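# Insert the steel peg fully into the block's hole

## Task

Seat the steel peg completely in the block's hole. The block must never end up more than 1.5 cm from its starting spot, or the attempt fails outright. The peg has to stay inserted by itself, not be held there by the robot. When done, open the gripper and pull the arm away.

## Robot and tools

Robot: two six-joint arms, left_arm and right_arm, each ending in a two-finger parallel gripper. Base positions in the scene frame are left_arm (-0.046, +0.321, 0) m and right_arm (-0.046, -0.374, 0) m. Both are almost unrotated, with quat_wxyz (+1.000, 0, 0, +0.008) and (+1.000, 0, 0, +0.004). In the scene frame the origin sits on the tabletop midway between the arms, +x points out over the table, +z points up, and left_arm is on the +y side. The arm names do not tell you which side of an image they appear on.

Joint order for each arm: waist (joint1), shoulder (joint2), elbow (joint3), wrist pitch (joint4), wrist yaw (joint5), wrist roll (joint6). Stated ranges in rad: waist -2.618 to 3.054, shoulder 0.000 to 3.142, elbow 0.000 to 3.142, wrist pitch -1.571 to 1.571, wrist yaw -1.571 to 1.571, wrist roll -2.094 to 2.094. The real stops can sit up to 0.036 rad either side of these values.

A row is one flat list of 14 numbers, each in [-1, 1], and it always covers both arms. The order is left_arm's 6 joint values, then left_arm's opening, then right_arm's 6 joint values, then right_arm's opening. Joint values are offsets, not poses, and are scaled so that 1.0 equals 1.202 rad (waist), 1.258 (shoulder), 1.238 (elbow), 2.073 (wrist pitch), 2.022 (wrist yaw and wrist roll). Opening is absolute: +1 is fully open (a 0.094 m pad gap) and -1 is closed. A row may also carry 12 extra numbers from 0 to 1. These are stiffness scales for the joint position gains, left's 6 then right's 6, and they stay in force until you change them.

execute_actions(actions): a list of up to 15 actions. Each action is a table of up to 15 rows, and each row lasts one 1/30 s control step. A short table repeats its final row until 15 steps (0.5 s) have run. Every row's offsets count from the angles at the start of that action, not from the row before it. For a call's first action, they count from the latest reported angles. An empty list only fetches state and images. If a joint would be pushed more than 0.036 rad outward past its stated end, that action is rejected for both arms. If the first action fails this check, or any action is malformed, the whole call is rejected. The line "joint sent to its limit" means a joint was clipped at its real stop.

move(target, speed, blocking): target is one row, as above. Its offsets count from the Joint positions in the most recent result that showed them. All joints interpolate in step, so the gripper usually travels a curve. speed, from 0.01 to 2 rad/s (default 0.5), caps the joint with the farthest to go. Paths last 0.5 to 10 s and are cut off at 10 s. Moves do not avoid obstacles or the other arm. Finger openings are applied at the start. The extra "move:" line gives the ending (done, off_target, moving, held, fault), limits=held or limits=none, and each arm's joint farthest from its target. With blocking=false you get a result after 0.5 s. Until a result shows the move has ended, call wait or stop before sending other motion.

wait(seconds, 0 to 10) lets the scene run on the last commands. stop() brakes a running move and needs some room to do it. zoom_image(camera, region [x0, y0, x1, y1] in pixels, at most 504 by 504) enlarges part of the latest cam_head_left or cam_head_right image. read_manual(section="licences") only returns licence text. finished_scene(scene) ends the current scene, given by its number, and cannot be undone. Replying with no tool call ends the session.

Cameras: cam_head_left and cam_head_right are 504x504 head cameras looking down at the table from about 0.9 m up, near x -0.13, y -0.05 and -0.16. Their supplied calibrations may be slightly off.

Reading results: each arm's gripper pose is given as end_effector_position (m) and end_effector_quat_wxyz in the shared frame. The reported position can be a little wrong, more so at long reach. That point lies between the finger pads, about 1 cm short of the fingertips. The fingers point along the gripper's +z axis and close along its y axis. Joint positions and velocities list the 6 joints and then the pad gap in m. Joint targets shows what the joints are currently driven toward. grip_measured reports the opening on the command scale, with up to about 1 mm of error per gripper. Joint torques are raw drive outputs with offsets and noise. Step readings list joint angles at sampled steps, and HELD marks steps that were held back. "joint command not followed" means the clearance check altered some targets. FAULT lines mean an arm stopped. MOTOR HOT appears at 75 °C, a 10 s stop follows at 90 °C, and at 100 °C the arm goes limp and falls.

Motion limits: at each step a joint's target can lead its measured angle by at most 0.202 rad (waist), 0.258 (shoulder), 0.238 (elbow), 0.573 (wrist pitch) or 0.522 (yaw, roll). Targets that would shift the gripper more than 70 mm are scaled back. Large offsets therefore take several actions. With zero offsets an arm can slowly sag, so re-aim at the wanted angles when that happens. The robot keeps its last command while you think.

Gripping: to hold the peg, command an opening about 0.03 below grip_measured, or less for a lighter grip. Pads push with roughly 50 to 62 N.

Cautions: do not shove the block, since more than 1.5 cm of displacement fails the task. Faster moves strike harder, and targets set past a contact press harder. Avoid drops, slams, knocking anything off the table and arm-to-arm contact. Loose objects can occasionally be nudged by outside pushes. Before finishing, the peg must sit fully inserted on its own, the gripper must be open, and the arm must be withdrawn.

Each tool is called as name([rows], argument=value, ...), one row to a line, values as JSON.

## Session

execute_actions(actions=[])

Scene clock: 0.00 s.
left_arm: end_effector_position=(+0.2828, +0.1443, +0.2677) grip_measured=+1.000 end_effector_quat_wxyz=(+0.515, +0.004, +0.820, +0.252) | right_arm: end_effector_position=(+0.6215, -0.5230, +0.1488) grip_measured=+1.000 end_effector_quat_wxyz=(+0.692, -0.416, +0.580, -0.103)
Joint names: [waist, shoulder, elbow, wrist pitch, wrist yaw, wrist roll]
Joint positions: left_arm=[-0.969  1.593  1.394 -0.947 -1.184 -0.656  0.094] | right_arm=[-0.435  2.649  2.049  0.567 -0.902 -0.795  0.094]
Joint velocities: left_arm=[-0.002 -0.002 -0.002  0.007 -0.007 -0.037  0.   ] | right_arm=[ 0.017  0.007  0.017 -0.022  0.051  0.051  0.   ]
Joint torques (N m, as the arm reports them, + toward a larger angle): no reading
Joint targets: left_arm=[-0.969 1.584 1.404 -0.949 -1.199 -0.659] | right_arm=[-0.435 2.630 2.061 0.568 -0.903 -0.789]
Joint stiffness scale: left_arm=[1. 1. 1. 1. 1. 1.] | right_arm=[1. 1. 1. 1. 1. 1.]

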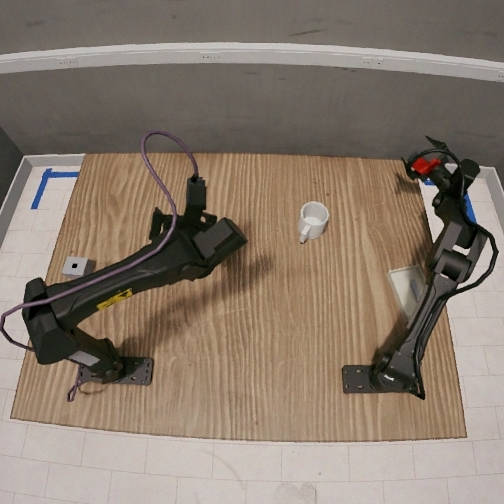

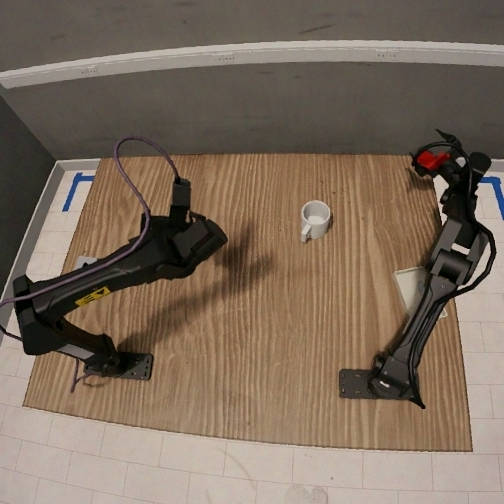

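move(target=[0.806,-0.79,-0.641,0.457,0.586,0.324,1, 0.36,-0.95,-0.484,-0.274,0.446,0.393,1], speed=1.5)

Scene clock: 25.20 s.
left_arm: end_effector_position=(+0.2522, +0.3253, +0.3281) grip_measured=+1.000 end_effector_quat_wxyz=(+0.702, -0.008, +0.712, +0.003) | right_arm: end_effector_position=(+0.4368, -0.3721, +0.4416) grip_measured=+1.000 end_effector_quat_wxyz=(+0.707, -0.007, +0.707, -0.002)
Joint names: [waist, shoulder, elbow, wrist pitch, wrist yaw, wrist roll]
Joint positions: left_arm=[-0.008  0.618  0.619 -0.015 -0.007 -0.007  0.094] | right_arm=[-0.009  1.455  1.457 -0.001 -0.008 -0.014  0.094]
Joint velocities: left_arm=[-0.002  0.002  0.007 -0.051 -0.022 -0.037  0.   ] | right_arm=[-0.007 -0.022  0.002 -0.095  0.081 -0.007  0.   ]
Joint torques (N m, as the arm reports them, + toward a larger angle): left_arm=[ 0.71 -1.27  6.    2.38  0.06  0.07] | right_arm=[ 0.55 -5.96  5.38  1.91  0.09  0.17]
Joint targets: left_arm=[-0.001 0.599 0.601 0.001 0.001 -0.001] | right_arm=[-0.002 1.454 1.450 -0.001 -0.001 -0.000]
Joint stiffness scale: left_arm=[1. 1. 1. 1. 1. 1.] | right_arm=[1. 1. 1. 1. 1. 1.]
move: done; limits=none; left_arm: farthest joint: the shoulder, 0.019 radians from its target (0.994 radians at the start); right_arm: farthest joint: the wrist roll, 0.013 radians from its target (0.795 radians at the start)

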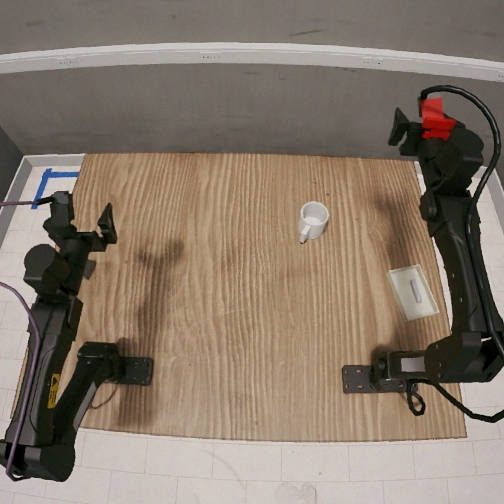

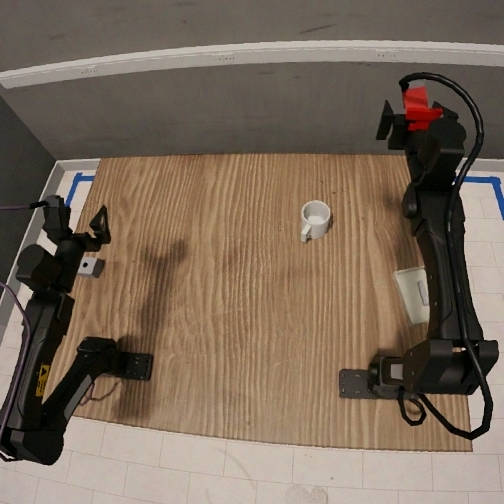

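zoom_image(camera="cam_head_left", region=[364, 244, 464, 344])

zoom_image(camera="cam_head_right", region=[40, 217, 140, 317])

Region (364, 244, 464, 344) of cam_head_left's 504x504 image, scaled by 5.040, with more detail than that image has.

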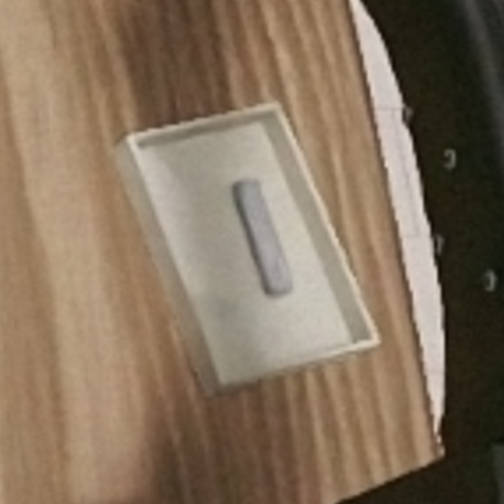

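Region (40, 217, 140, 317) of cam_head_right's 504x504 image, scaled by 5.040, with more detail than that image has.

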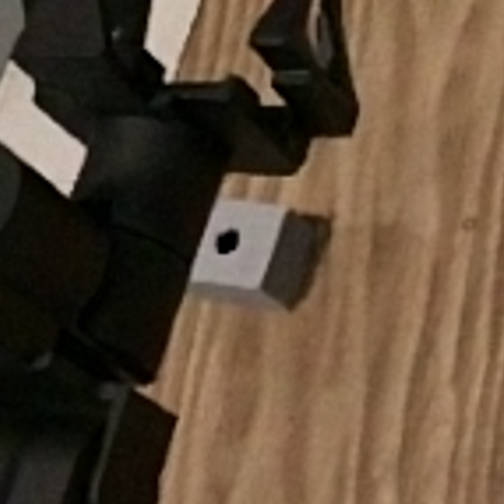

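move(target=[-1.0,0.535,-0.353,0.542,0.003,0.003,1, -0.439,0.0185,-0.283,-0.578,0.004,-0.346,-0.3], speed=1.5)

zoom_image(camera="cam_head_left", region=[344, 204, 504, 364])

Scene clock: 125.97 s.
left_arm: end_effector_position=(+0.0893, -0.0139, +0.1850) grip_measured=+1.000 end_effector_quat_wxyz=(+0.587, +0.393, +0.585, -0.399) | right_arm: end_effector_position=(+0.1720, -0.4993, +0.1038) grip_measured=-0.297 end_effector_quat_wxyz=(+0.010, -0.089, +0.996, -0.009)
Joint names: [waist, shoulder, elbow, wrist pitch, wrist yaw, wrist roll]
Joint positions: left_arm=[-1.204  1.283  0.198  1.092  0.002 -0.006  0.094] | right_arm=[-0.531  1.474  1.118 -1.187  0.003 -0.702  0.033]
Joint velocities: left_arm=[-0.012  0.012 -0.007 -0.007  0.022  0.037  0.   ] | right_arm=[-0.002  0.002 -0.002 -0.007  0.007 -0.037  0.001]
Joint torques (N m, as the arm reports them, + toward a larger angle): left_arm=[-0.53 -2.46  4.41  2.33 -0.03  0.07] | right_arm=[-0.57 -4.38  4.38  0.21 -0.01 -0.14]
Joint targets: left_arm=[-1.210 1.292 0.182 1.108 -0.001 -0.001] | right_arm=[-0.537 1.479 1.107 -1.199 -0.000 -0.713]
Joint stiffness scale: left_arm=[1. 1. 1. 1. 1. 1.] | right_arm=[1. 1. 1. 1. 1. 1.]
move: done; limits=none; left_arm: farthest joint: the elbow, 0.016 radians from its target (0.437 radians at the start); right_arm: farthest joint: the wrist pitch, 0.012 radians from its target (1.198 radians at the start)

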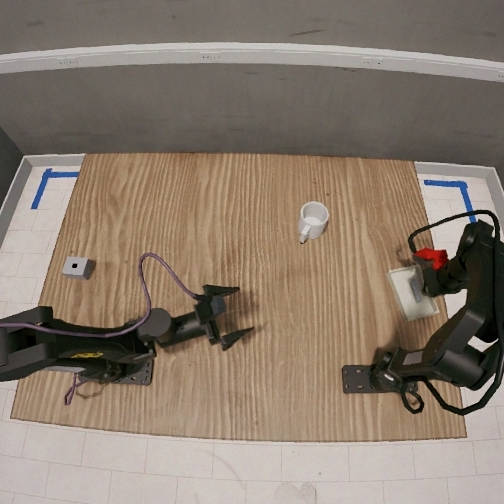

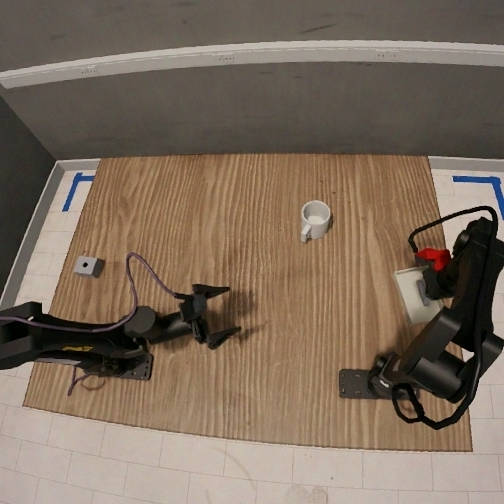

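Region (344, 204, 504, 364) of cam_head_left's 504x504 image, scaled by 3.150, with more detail than that image has.

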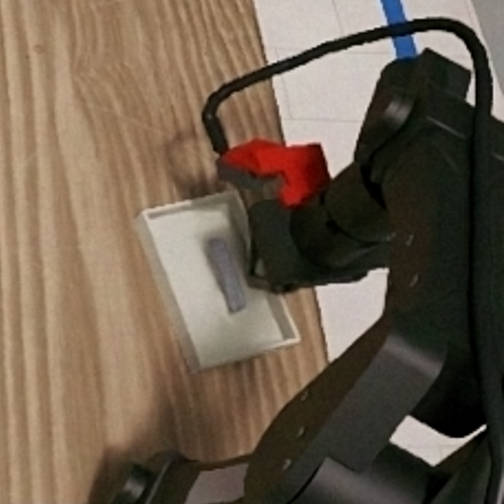

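move(target=[-0.319,0.006,-0.013,0.008,0,0.003,1, -0.005,0.0636,-0.1535,0.117,0,-0.006,-0.3], speed=0.8)

zoom_image(camera="cam_head_left", region=[364, 234, 484, 354])

zoom_image(camera="cam_head_right", region=[364, 234, 484, 354])

Scene clock: 148.30 s.
left_arm: end_effector_position=(-0.0437, -0.0403, +0.1852) grip_measured=+1.000 end_effector_quat_wxyz=(+0.501, +0.496, +0.500, -0.503) | right_arm: end_effector_position=(+0.1712, -0.4988, +0.0431) grip_measured=-0.297 end_effector_quat_wxyz=(+0.001, -0.090, +0.996, -0.003)
Joint names: [waist, shoulder, elbow, wrist pitch, wrist yaw, wrist roll]
Joint positions: left_arm=[-1.581  1.283  0.198  1.093  0.003 -0.005  0.094] | right_arm=[-0.531  1.55   0.94  -0.956  0.003 -0.703  0.033]
Joint velocities: left_arm=[-0.007 -0.012 -0.002  0.022 -0.066 -0.037  0.   ] | right_arm=[-0.002 -0.002  0.002  0.051  0.022  0.037 -0.   ]
Joint torques (N m, as the arm reports them, + toward a larger angle): left_arm=[-0.59 -2.57  4.4   2.36  0.    0.07] | right_arm=[-0.55 -4.64  3.79  0.36  0.   -0.1 ]
Joint targets: left_arm=[-1.587 1.290 0.182 1.109 0.002 0.000] | right_arm=[-0.537 1.554 0.928 -0.945 0.003 -0.714]
Joint stiffness scale: left_arm=[1. 1. 1. 1. 1. 1.] | right_arm=[1. 1. 1. 1. 1. 1.]
move: done; limits=none; left_arm: farthest joint: the elbow, 0.016 radians from its target (0.016 radians at the start); right_arm: farthest joint: the elbow, 0.012 radians from its target (0.190 radians at the start)

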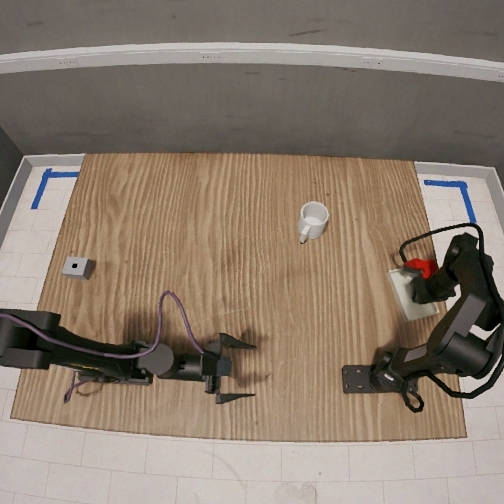

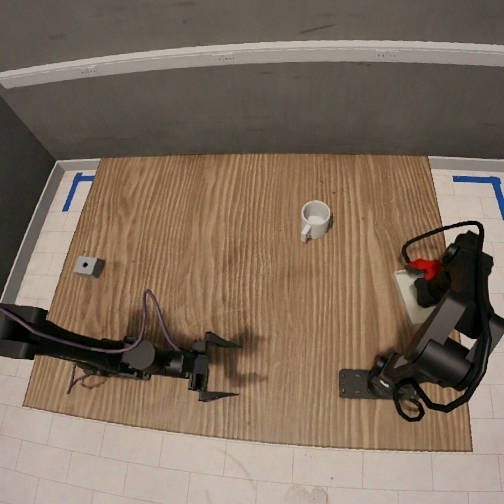

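Region (364, 234, 484, 354) of cam_head_left's 504x504 image, scaled by 4.200, with more detail than that image has.

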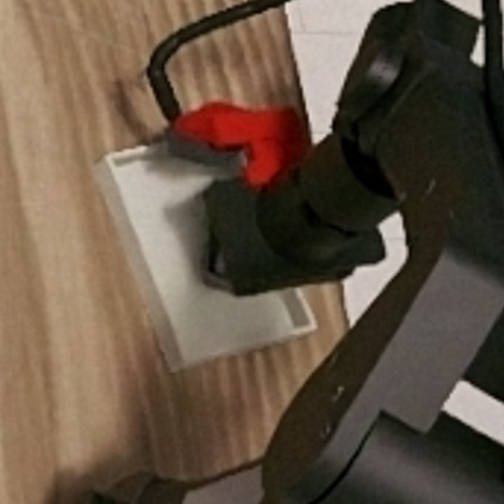

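Region (364, 234, 484, 354) of cam_head_right's 504x504 image, scaled by 4.200, with more detail than that image has.

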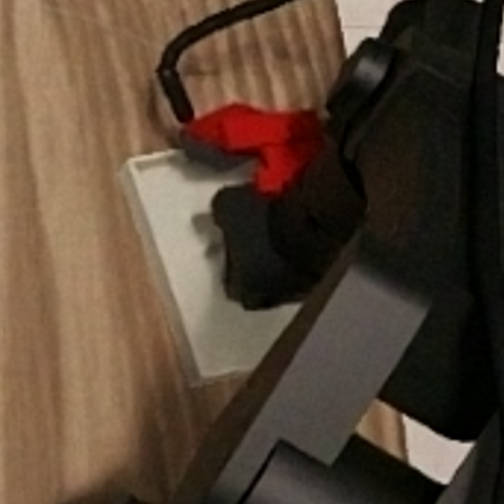

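move(target=[-0.005,0.006,-0.013,0.008,0,0.003,1, -0.005,0.030,-0.0747,0.0608,0,-0.006,-0.3], speed=0.2)

Scene clock: 157.23 s.
left_arm: end_effector_position=(-0.0437, -0.0403, +0.1854) grip_measured=+1.000 end_effector_quat_wxyz=(+0.502, +0.496, +0.500, -0.503) | right_arm: end_effector_position=(+0.1688, -0.5008, +0.0189) grip_measured=-0.297 end_effector_quat_wxyz=(+0.001, -0.090, +0.996, -0.010)
Joint names: [waist, shoulder, elbow, wrist pitch, wrist yaw, wrist roll]
Joint positions: left_arm=[-1.581  1.283  0.198  1.094  0.003 -0.005  0.094] | right_arm=[-0.533  1.579  0.864 -0.842  0.016 -0.704  0.033]
Joint velocities: left_arm=[-0.012  0.002  0.002  0.037  0.022 -0.022  0.   ] | right_arm=[ 0.002 -0.002 -0.007 -0.022  0.022 -0.007 -0.001]
Joint torques (N m, as the arm reports them, + toward a larger angle): left_arm=[-0.55 -2.58  4.4   2.36  0.01  0.07] | right_arm=[-0.32 -4.53  3.54  0.41 -0.13 -0.13]
Joint targets: left_arm=[-1.587 1.290 0.182 1.110 0.003 0.001] | right_arm=[-0.537 1.587 0.847 -0.831 0.003 -0.715]
Joint stiffness scale: left_arm=[1. 1. 1. 1. 1. 1.] | right_arm=[1. 1. 1. 1. 1. 1.]
move: done; limits=none; left_arm: farthest joint: the elbow, 0.016 radians from its target (0.016 radians at the start); right_arm: farthest joint: the elbow, 0.016 radians from its target (0.093 radians at the start)

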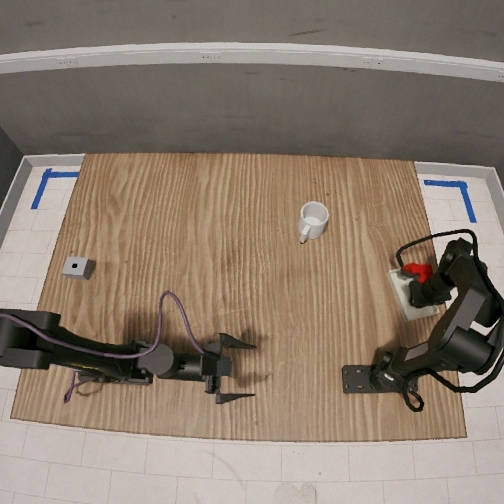

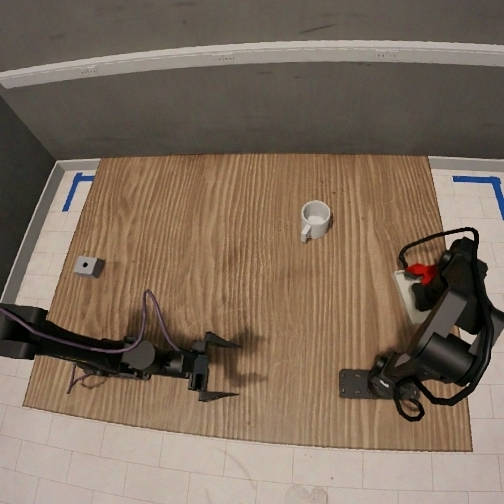

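move(target=[-0.005,0.006,-0.013,0.008,0,0.003,1, -0.003,0.006,-0.013,0.005,-0.006,-0.005,-1], speed=0.2)

Scene clock: 163.37 s.
left_arm: end_effector_position=(-0.0437, -0.0403, +0.1856) grip_measured=+1.000 end_effector_quat_wxyz=(+0.502, +0.496, +0.499, -0.503) | right_arm: end_effector_position=(+0.1685, -0.5008, +0.0189) grip_measured=-0.992 end_effector_quat_wxyz=(-0.000, -0.090, +0.996, -0.011)
Joint names: [waist, shoulder, elbow, wrist pitch, wrist yaw, wrist roll]
Joint positions: left_arm=[-1.581  1.283  0.198  1.095  0.003 -0.005  0.094] | right_arm=[-0.533  1.579  0.864 -0.844  0.017 -0.704  0.   ]
Joint velocities: left_arm=[ 0.002 -0.012  0.012 -0.022 -0.066 -0.066  0.   ] | right_arm=[-0.002 -0.002 -0.007  0.007  0.007  0.022  0.001]
Joint torques (N m, as the arm reports them, + toward a larger angle): left_arm=[-0.54 -2.57  4.42  2.34  0.    0.08] | right_arm=[-0.17 -4.53  3.54  0.42 -0.08 -0.1 ]
Joint targets: left_arm=[-1.587 1.290 0.182 1.111 0.003 0.001] | right_arm=[-0.536 1.586 0.848 -0.832 0.004 -0.714]
Joint stiffness scale: left_arm=[1. 1. 1. 1. 1. 1.] | right_arm=[1. 1. 1. 1. 1. 1.]
move: done; limits=none; left_arm: farthest joint: the elbow, 0.016 radians from its target (0.016 radians at the start); right_arm: farthest joint: the elbow, 0.016 radians from its target (0.016 radians at the start)

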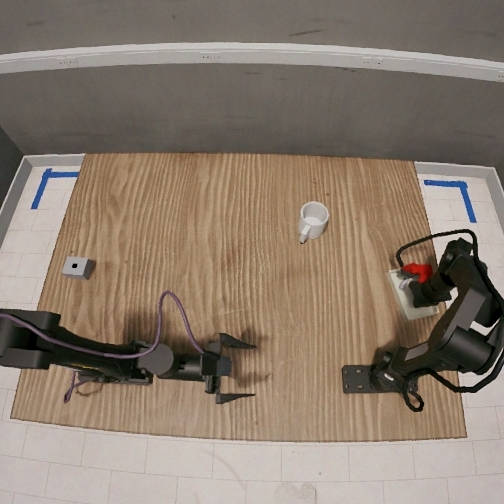

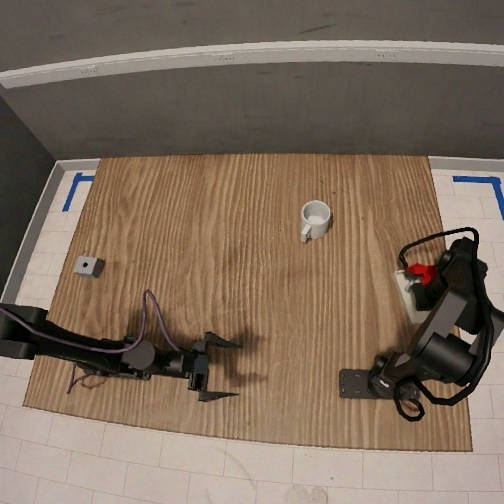

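move(target=[-0.005,0.006,-0.013,0.008,0,0.003,1, 0,-0.08,0.2,-0.17,-0.006,-0.005,-0.3], speed=0.8)

move(target=[-0.005,0.006,-0.013,0.008,0,0.003,1, -0.6,0,0,0,0,0,-0.3], speed=1.2)

zoom_image(camera="cam_head_left", region=[364, 244, 464, 344])

zoom_image(camera="cam_head_right", region=[374, 244, 474, 344])

Scene clock: 177.77 s.
left_arm: end_effector_position=(-0.0437, -0.0403, +0.1858) grip_measured=+1.000 end_effector_quat_wxyz=(+0.502, +0.496, +0.499, -0.503) | right_arm: end_effector_position=(+0.1617, -0.4969, +0.0892) grip_measured=-0.303 end_effector_quat_wxyz=(-0.017, -0.090, +0.996, +0.002)
Joint names: [waist, shoulder, elbow, wrist pitch, wrist yaw, wrist roll]
Joint positions: left_arm=[-1.581  1.283  0.198  1.096  0.003 -0.004  0.094] | right_arm=[-0.533  1.498  1.081 -1.183  0.017 -0.704  0.033]
Joint velocities: left_arm=[-0.002  0.012  0.012  0.007 -0.007  0.007  0.   ] | right_arm=[-0.002  0.007 -0.007  0.007 -0.095 -0.022  0.   ]
Joint torques (N m, as the arm reports them, + toward a larger angle): left_arm=[-0.51 -2.59  4.47  2.35  0.01  0.08] | right_arm=[-0.06 -6.35  6.71  0.15 -0.11 -0.11]
Joint targets: left_arm=[-1.587 1.290 0.182 1.111 0.003 0.002] | right_arm=[-0.533 1.478 1.112 -1.196 0.005 -0.715]
Joint stiffness scale: left_arm=[1. 1. 1. 1. 1. 1.] | right_arm=[1. 1. 1. 1. 1. 1.]
move: off_target (right_arm); limits=none; left_arm: farthest joint: the elbow, 0.016 radians from its target (0.016 radians at the start); right_arm: farthest joint: the elbow, 0.031 radians from its target (0.248 radians at the start)

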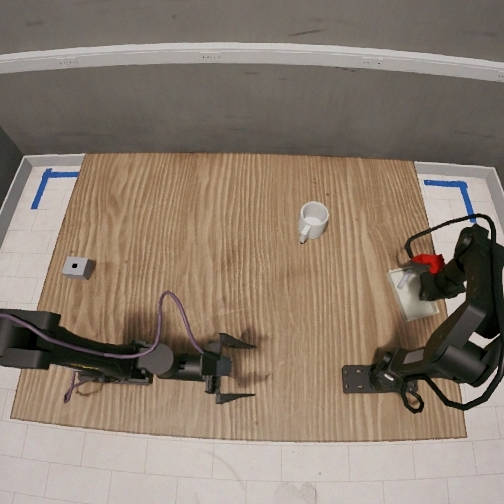

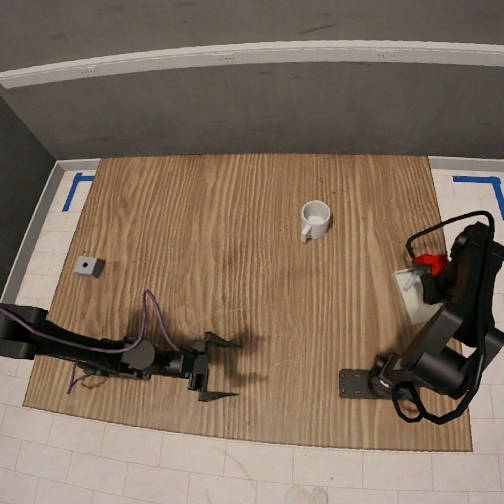

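Scene clock: 178.90 s.
left_arm: end_effector_position=(-0.0437, -0.0403, +0.1861) grip_measured=+1.000 end_effector_quat_wxyz=(+0.503, +0.495, +0.499, -0.503) | right_arm: end_effector_position=(+0.0285, -0.6037, +0.0893) grip_measured=-0.303 end_effector_quat_wxyz=(-0.018, +0.266, +0.964, +0.006)
Joint names: [waist, shoulder, elbow, wrist pitch, wrist yaw, wrist roll]
Joint positions: left_arm=[-1.581  1.283  0.198  1.097  0.003 -0.004  0.094] | right_arm=[-1.25   1.498  1.081 -1.183  0.024 -0.704  0.033]
Joint velocities: left_arm=[ 0.012 -0.002  0.007 -0.051 -0.022  0.022  0.   ] | right_arm=[-0.002 -0.017  0.002  0.022  0.007 -0.007 -0.001]
Joint torques (N m, as the arm reports them, + toward a larger angle): left_arm=[-0.52 -2.55  4.41  2.37  0.01  0.07] | right_arm=[-0.35 -4.9   4.68  0.2  -0.09  0.01]
Joint targets: left_arm=[-1.587 1.290 0.182 1.113 0.003 0.002] | right_arm=[-1.254 1.498 1.081 -1.183 0.017 -0.704]
Joint stiffness scale: left_arm=[1. 1. 1. 1. 1. 1.] | right_arm=[1. 1. 1. 1. 1. 1.]
move: done; limits=none; left_arm: farthest joint: the elbow, 0.016 radians from its target (0.016 radians at the start); right_arm: farthest joint: the wrist yaw, 0.007 radians from its target (0.000 radians at the start)

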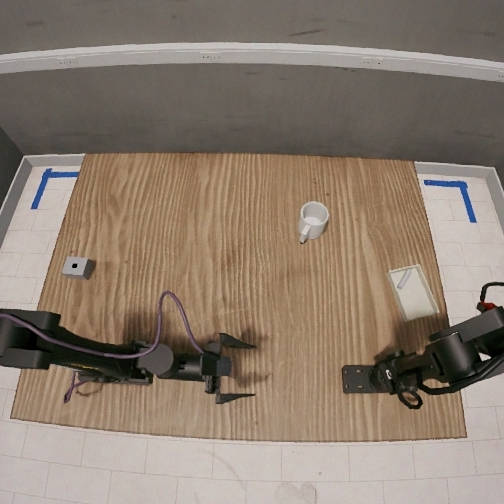

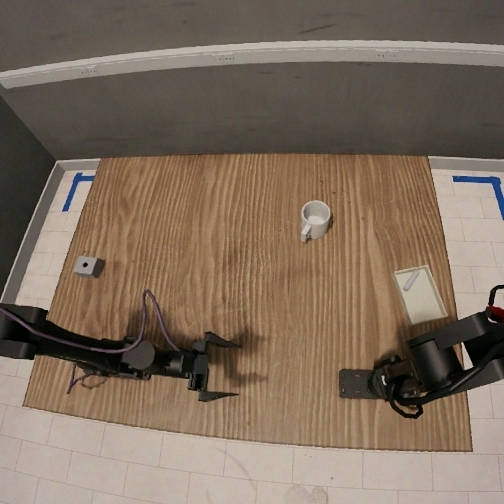

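Region (364, 244, 464, 344) of cam_head_left's 504x504 image, scaled by 5.040, with more detail than that image has.

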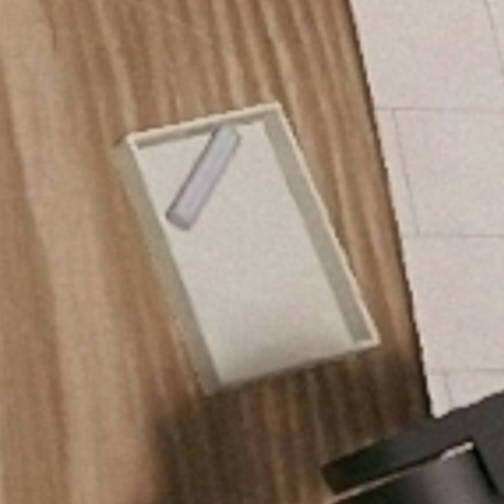

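Region (374, 244, 474, 344) of cam_head_right's 504x504 image, scaled by 5.040, with more detail than that image has.

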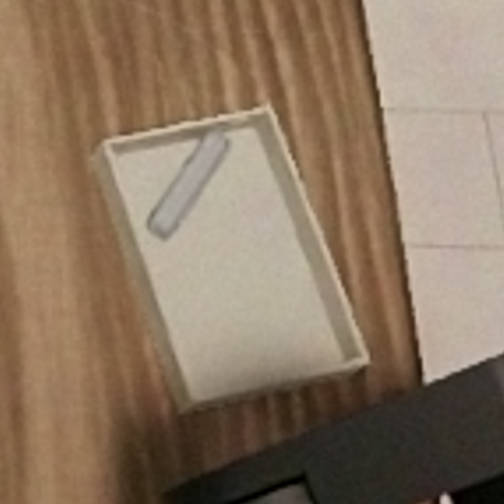

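zoom_image(camera="cam_head_left", region=[190, 320, 290, 420])

zoom_image(camera="cam_head_right", region=[170, 320, 270, 420])

Region (190, 320, 290, 420) of cam_head_left's 504x504 image, scaled by 5.040, with more detail than that image has.

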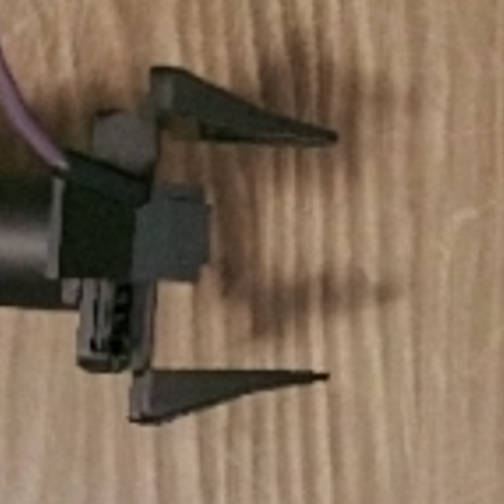

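Region (170, 320, 270, 420) of cam_head_right's 504x504 image, scaled by 5.040, with more detail than that image has.

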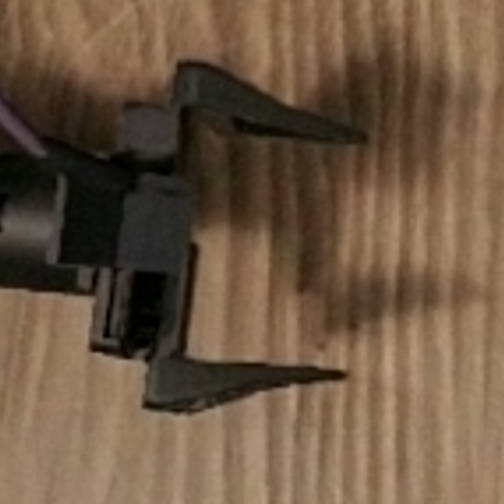

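move(target=[-0.005,0.006,-0.013,0.008,0,0.003,1, 0.769,0.138,0.177,-0.008,-0.012,0.497,-0.3], speed=1.2)

Scene clock: 248.83 s.
left_arm: end_effector_position=(-0.0437, -0.0403, +0.1863) grip_measured=+1.000 end_effector_quat_wxyz=(+0.503, +0.495, +0.498, -0.503) | right_arm: end_effector_position=(+0.2271, -0.4633, +0.0920) grip_measured=-0.303 end_effector_quat_wxyz=(-0.012, +0.299, +0.954, -0.001)
Joint names: [waist, shoulder, elbow, wrist pitch, wrist yaw, wrist roll]
Joint positions: left_arm=[-1.581  1.283  0.198  1.098  0.003 -0.004  0.094] | right_arm=[-0.326  1.665  1.261 -1.191  0.002  0.289  0.033]
Joint velocities: left_arm=[-0.002  0.002 -0.007  0.007 -0.081  0.007  0.   ] | right_arm=[-0.002 -0.002 -0.012 -0.051 -0.051 -0.066 -0.001]
Joint torques (N m, as the arm reports them, + toward a larger angle): left_arm=[-0.54 -2.56  4.4   2.35  0.    0.07] | right_arm=[-0.08 -5.66  7.29  0.18  0.03  0.13]
Joint targets: left_arm=[-1.587 1.290 0.182 1.113 0.003 0.002] | right_arm=[-0.326 1.672 1.300 -1.200 0.000 0.300]
Joint stiffness scale: left_arm=[1. 1. 1. 1. 1. 1.] | right_arm=[1. 1. 1. 1. 1. 1.]
move: off_target (right_arm); limits=none; left_arm: farthest joint: the elbow, 0.016 radians from its target (0.016 radians at the start); right_arm: farthest joint: the elbow, 0.039 radians from its target (0.219 radians at the start)

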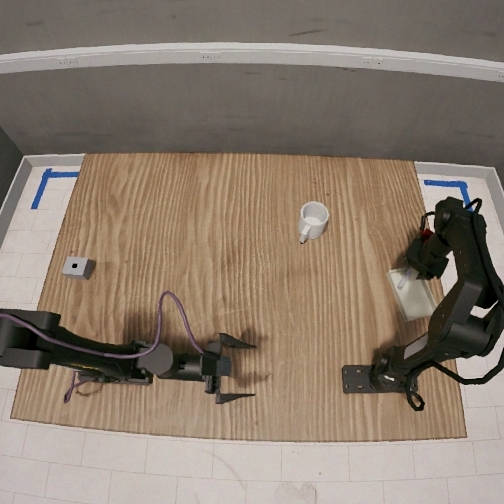

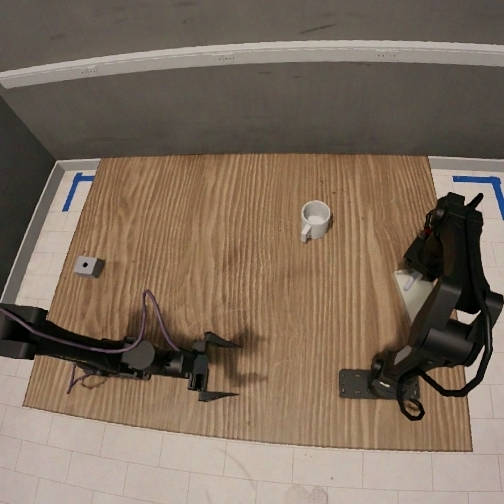

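move(target=[-0.005,0.006,-0.013,0.008,0,0.003,1, 0,0.089,-0.177,0.1664,0,0.005,-0.3], speed=0.4)

zoom_image(camera="cam_head_left", region=[364, 224, 484, 344])

Scene clock: 262.90 s.
left_arm: end_effector_position=(-0.0437, -0.0403, +0.1865) grip_measured=+1.000 end_effector_quat_wxyz=(+0.503, +0.495, +0.498, -0.504) | right_arm: end_effector_position=(+0.2339, -0.4656, +0.0125) grip_measured=-0.303 end_effector_quat_wxyz=(-0.005, +0.299, +0.954, -0.001)
Joint names: [waist, shoulder, elbow, wrist pitch, wrist yaw, wrist roll]
Joint positions: left_arm=[-1.581  1.283  0.198  1.098  0.003 -0.003  0.094] | right_arm=[-0.326  1.775  1.055 -0.861  0.002  0.29   0.033]
Joint velocities: left_arm=[-0.007 -0.002  0.002 -0.037 -0.022  0.022  0.   ] | right_arm=[-0.012  0.012 -0.002  0.11  -0.007  0.007 -0.   ]
Joint torques (N m, as the arm reports them, + toward a larger angle): left_arm=[-0.53 -2.57  4.41  2.36  0.    0.08] | right_arm=[ 0.   -6.66  3.6   0.45  0.03  0.1 ]
Joint targets: left_arm=[-1.587 1.290 0.182 1.114 0.003 0.002] | right_arm=[-0.326 1.777 1.042 -0.846 0.002 0.299]
Joint stiffness scale: left_arm=[1. 1. 1. 1. 1. 1.] | right_arm=[1. 1. 1. 1. 1. 1.]
move: done; limits=none; left_arm: farthest joint: the elbow, 0.016 radians from its target (0.016 radians at the start); right_arm: farthest joint: the wrist pitch, 0.015 radians from its target (0.345 radians at the start)

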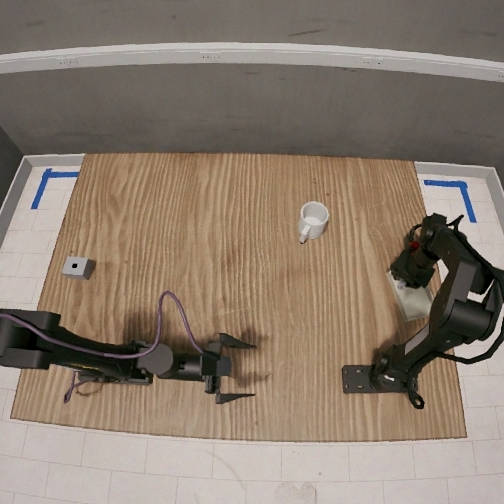

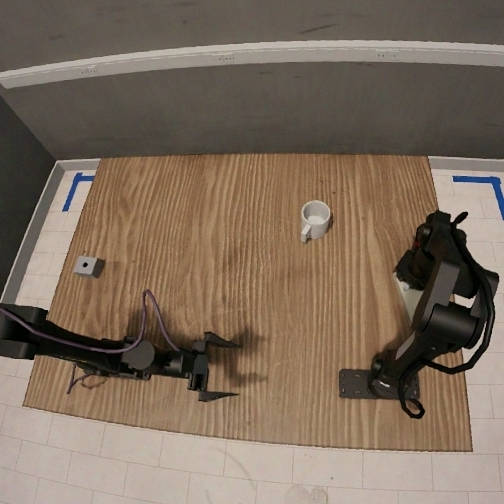

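Region (364, 224, 484, 344) of cam_head_left's 504x504 image, scaled by 4.200, with more detail than that image has.

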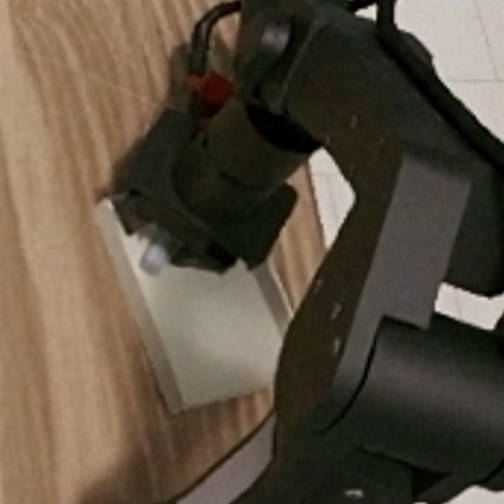

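Peg end is visible between the fingers. Close.

move(target=[-0.005,0.006,-0.013,0.008,0,0.003,1, 0,0.002,-0.01,0.007,0,0.005,-1], speed=0.2)

Scene clock: 270.23 s.
left_arm: end_effector_position=(-0.0437, -0.0403, +0.1868) grip_measured=+1.000 end_effector_quat_wxyz=(+0.504, +0.495, +0.498, -0.504) | right_arm: end_effector_position=(+0.2338, -0.4657, +0.0125) grip_measured=-0.694 end_effector_quat_wxyz=(-0.005, +0.299, +0.954, -0.001)
Joint names: [waist, shoulder, elbow, wrist pitch, wrist yaw, wrist roll]
Joint positions: left_arm=[-1.581  1.283  0.198  1.099  0.003 -0.003  0.094] | right_arm=[-0.326  1.775  1.055 -0.862  0.002  0.29   0.014]
Joint velocities: left_arm=[ 0.032 -0.007  0.012  0.037 -0.007  0.037  0.   ] | right_arm=[-0.012  0.007 -0.017 -0.066 -0.007 -0.022 -0.   ]
Joint torques (N m, as the arm reports them, + toward a larger angle): left_arm=[-0.51 -2.55  4.36  2.35  0.01  0.07] | right_arm=[-0.12 -6.7   3.77  0.43  0.    0.15]
Joint targets: left_arm=[-1.587 1.290 0.182 1.115 0.003 0.003] | right_arm=[-0.326 1.777 1.043 -0.847 0.001 0.300]
Joint stiffness scale: left_arm=[1. 1. 1. 1. 1. 1.] | right_arm=[1. 1. 1. 1. 1. 1.]
move: done; limits=none; left_arm: farthest joint: the elbow, 0.016 radians from its target (0.016 radians at the start); right_arm: farthest joint: the wrist pitch, 0.015 radians from its target (0.014 radians at the start)

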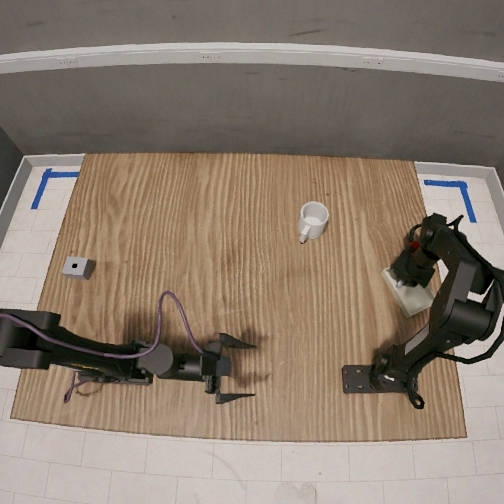

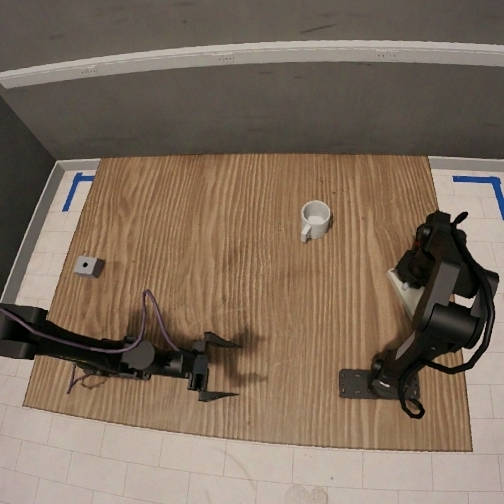

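move(target=[-0.005,0.006,-0.013,0.008,0,0.003,1, 0,-0.2425,0.341,-0.3285,0,-0.143,-0.75], speed=0.8)

move(target=[-0.005,0.006,-0.013,0.008,0,0.003,1, 1.0,0,0,0,0,0,-0.75], speed=1.2)

move(target=[-0.005,0.006,-0.013,0.008,0,0.003,1, 0.573,0,0,0,0,0,-0.75], speed=1.2)

zoom_image(camera="cam_head_left", region=[200, 310, 340, 450])

Scene clock: 289.37 s.
left_arm: end_effector_position=(-0.0437, -0.0403, +0.1870) grip_measured=+1.000 end_effector_quat_wxyz=(+0.504, +0.495, +0.497, -0.504) | right_arm: end_effector_position=(+0.1852, -0.4497, +0.1825) grip_measured=-0.694 end_effector_quat_wxyz=(-0.003, +0.165, +0.986, -0.001)
Joint names: [waist, shoulder, elbow, wrist pitch, wrist yaw, wrist roll]
Joint positions: left_arm=[-1.581  1.283  0.198  1.1    0.003 -0.003  0.094] | right_arm=[-0.326  1.487  1.443 -1.534  0.002  0.012  0.014]
Joint velocities: left_arm=[-0.002  0.017 -0.002 -0.022 -0.037 -0.051  0.   ] | right_arm=[-0.007  0.002  0.002 -0.022  0.022 -0.037 -0.   ]
Joint torques (N m, as the arm reports them, + toward a larger angle): left_arm=[-0.53 -2.56  4.43  2.36  0.01  0.07] | right_arm=[ 0.   -6.13  6.7   0.21  0.05 -0.09]
Joint targets: left_arm=[-1.587 1.290 0.182 1.116 0.003 0.003] | right_arm=[-0.326 1.470 1.477 -1.542 0.002 0.001]
Joint stiffness scale: left_arm=[1. 1. 1. 1. 1. 1.] | right_arm=[1. 1. 1. 1. 1. 1.]
move: off_target (right_arm); limits=none; left_arm: farthest joint: the elbow, 0.016 radians from its target (0.016 radians at the start); right_arm: farthest joint: the elbow, 0.034 radians from its target (0.422 radians at the start)

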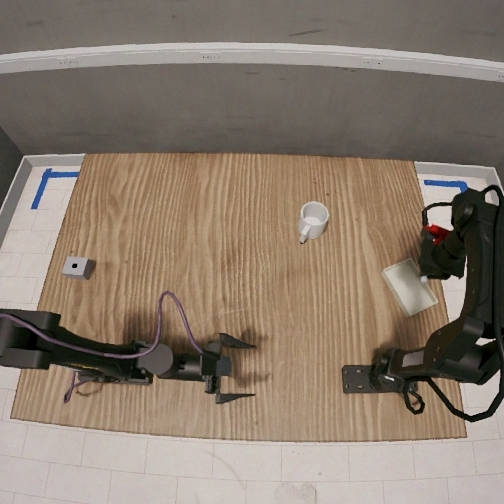

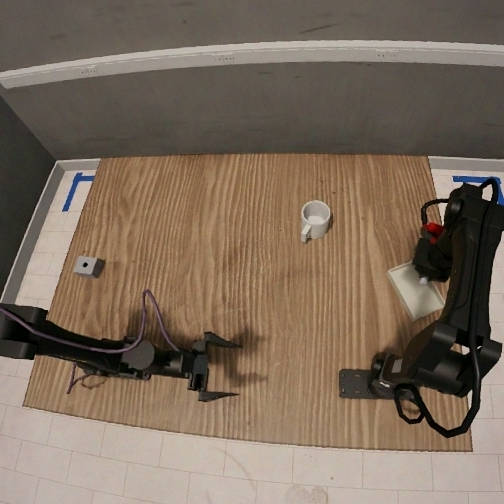

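Scene clock: 290.90 s.
left_arm: end_effector_position=(-0.0437, -0.0403, +0.1872) grip_measured=+1.000 end_effector_quat_wxyz=(+0.504, +0.495, +0.497, -0.504) | right_arm: end_effector_position=(+0.1081, -0.1858, +0.1825) grip_measured=-0.694 end_effector_quat_wxyz=(-0.003, -0.421, +0.907, -0.002)
Joint names: [waist, shoulder, elbow, wrist pitch, wrist yaw, wrist roll]
Joint positions: left_arm=[-1.581  1.283  0.198  1.101  0.003 -0.002  0.094] | right_arm=[ 0.873  1.487  1.443 -1.534  0.     0.012  0.014]
Joint velocities: left_arm=[-0.002 -0.007  0.002 -0.037 -0.007  0.037  0.   ] | right_arm=[-0.002  0.007 -0.007  0.081  0.007 -0.007  0.001]
Joint torques (N m, as the arm reports them, + toward a larger angle): left_arm=[-0.5  -2.6   4.44  2.39  0.01  0.07] | right_arm=[ 0.38 -4.69  4.75  0.27  0.01  0.01]
Joint targets: left_arm=[-1.587 1.290 0.182 1.117 0.003 0.004] | right_arm=[0.876 1.487 1.443 -1.534 0.003 0.012]
Joint stiffness scale: left_arm=[1. 1. 1. 1. 1. 1.] | right_arm=[1. 1. 1. 1. 1. 1.]
move: done; limits=none; left_arm: farthest joint: the elbow, 0.016 radians from its target (0.016 radians at the start); right_arm: farthest joint: the waist, 0.003 radians from its target (1.202 radians at the start)

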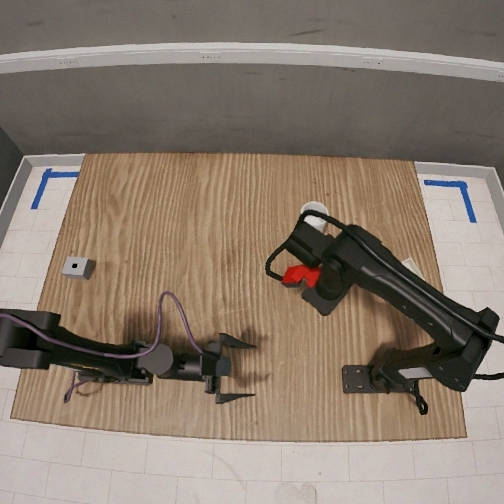

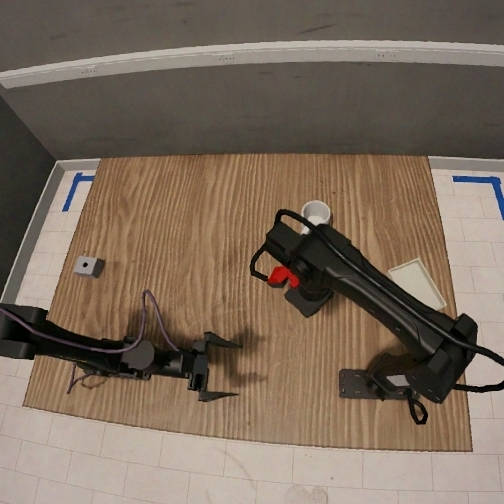

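Scene clock: 292.00 s.
left_arm: end_effector_position=(-0.0437, -0.0402, +0.1874) grip_measured=+1.000 end_effector_quat_wxyz=(+0.504, +0.494, +0.497, -0.504) | right_arm: end_effector_position=(-0.0461, -0.1306, +0.1825) grip_measured=-0.694 end_effector_quat_wxyz=(+0.003, +0.701, -0.713, +0.002)
Joint names: [waist, shoulder, elbow, wrist pitch, wrist yaw, wrist roll]
Joint positions: left_arm=[-1.581  1.283  0.198  1.102  0.003 -0.002  0.094] | right_arm=[ 1.558  1.487  1.443 -1.534 -0.001  0.012  0.014]
Joint velocities: left_arm=[ 0.002 -0.012  0.002  0.051  0.081 -0.037  0.   ] | right_arm=[ 0.012  0.007 -0.002 -0.095 -0.037 -0.081  0.   ]
Joint torques (N m, as the arm reports them, + toward a larger angle): left_arm=[-0.54 -2.55  4.42  2.36  0.02  0.06] | right_arm=[ 0.25 -4.58  4.7   0.31  0.01  0.03]
Joint targets: left_arm=[-1.587 1.290 0.182 1.118 0.003 0.004] | right_arm=[1.561 1.487 1.443 -1.534 0.000 0.012]
Joint stiffness scale: left_arm=[1. 1. 1. 1. 1. 1.] | right_arm=[1. 1. 1. 1. 1. 1.]
move: done; limits=none; left_arm: farthest joint: the elbow, 0.016 radians from its target (0.016 radians at the start); right_arm: farthest joint: the waist, 0.004 radians from its target (0.689 radians at the start)

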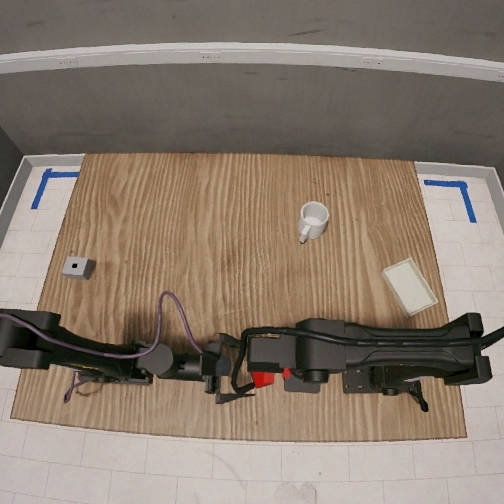

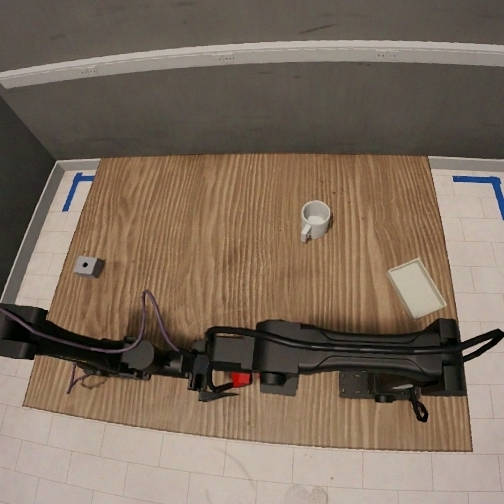

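Region (200, 310, 340, 450) of cam_head_left's 504x504 image, scaled by 3.600, with more detail than that image has.

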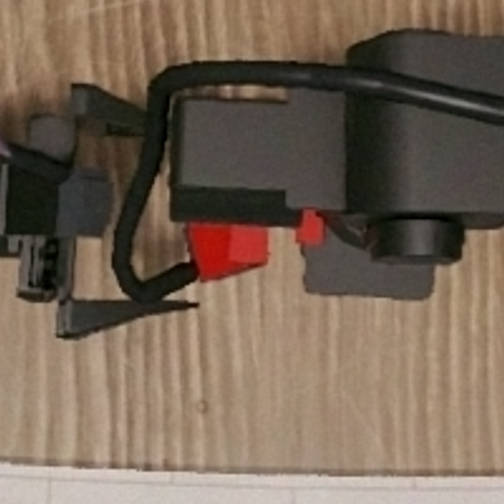

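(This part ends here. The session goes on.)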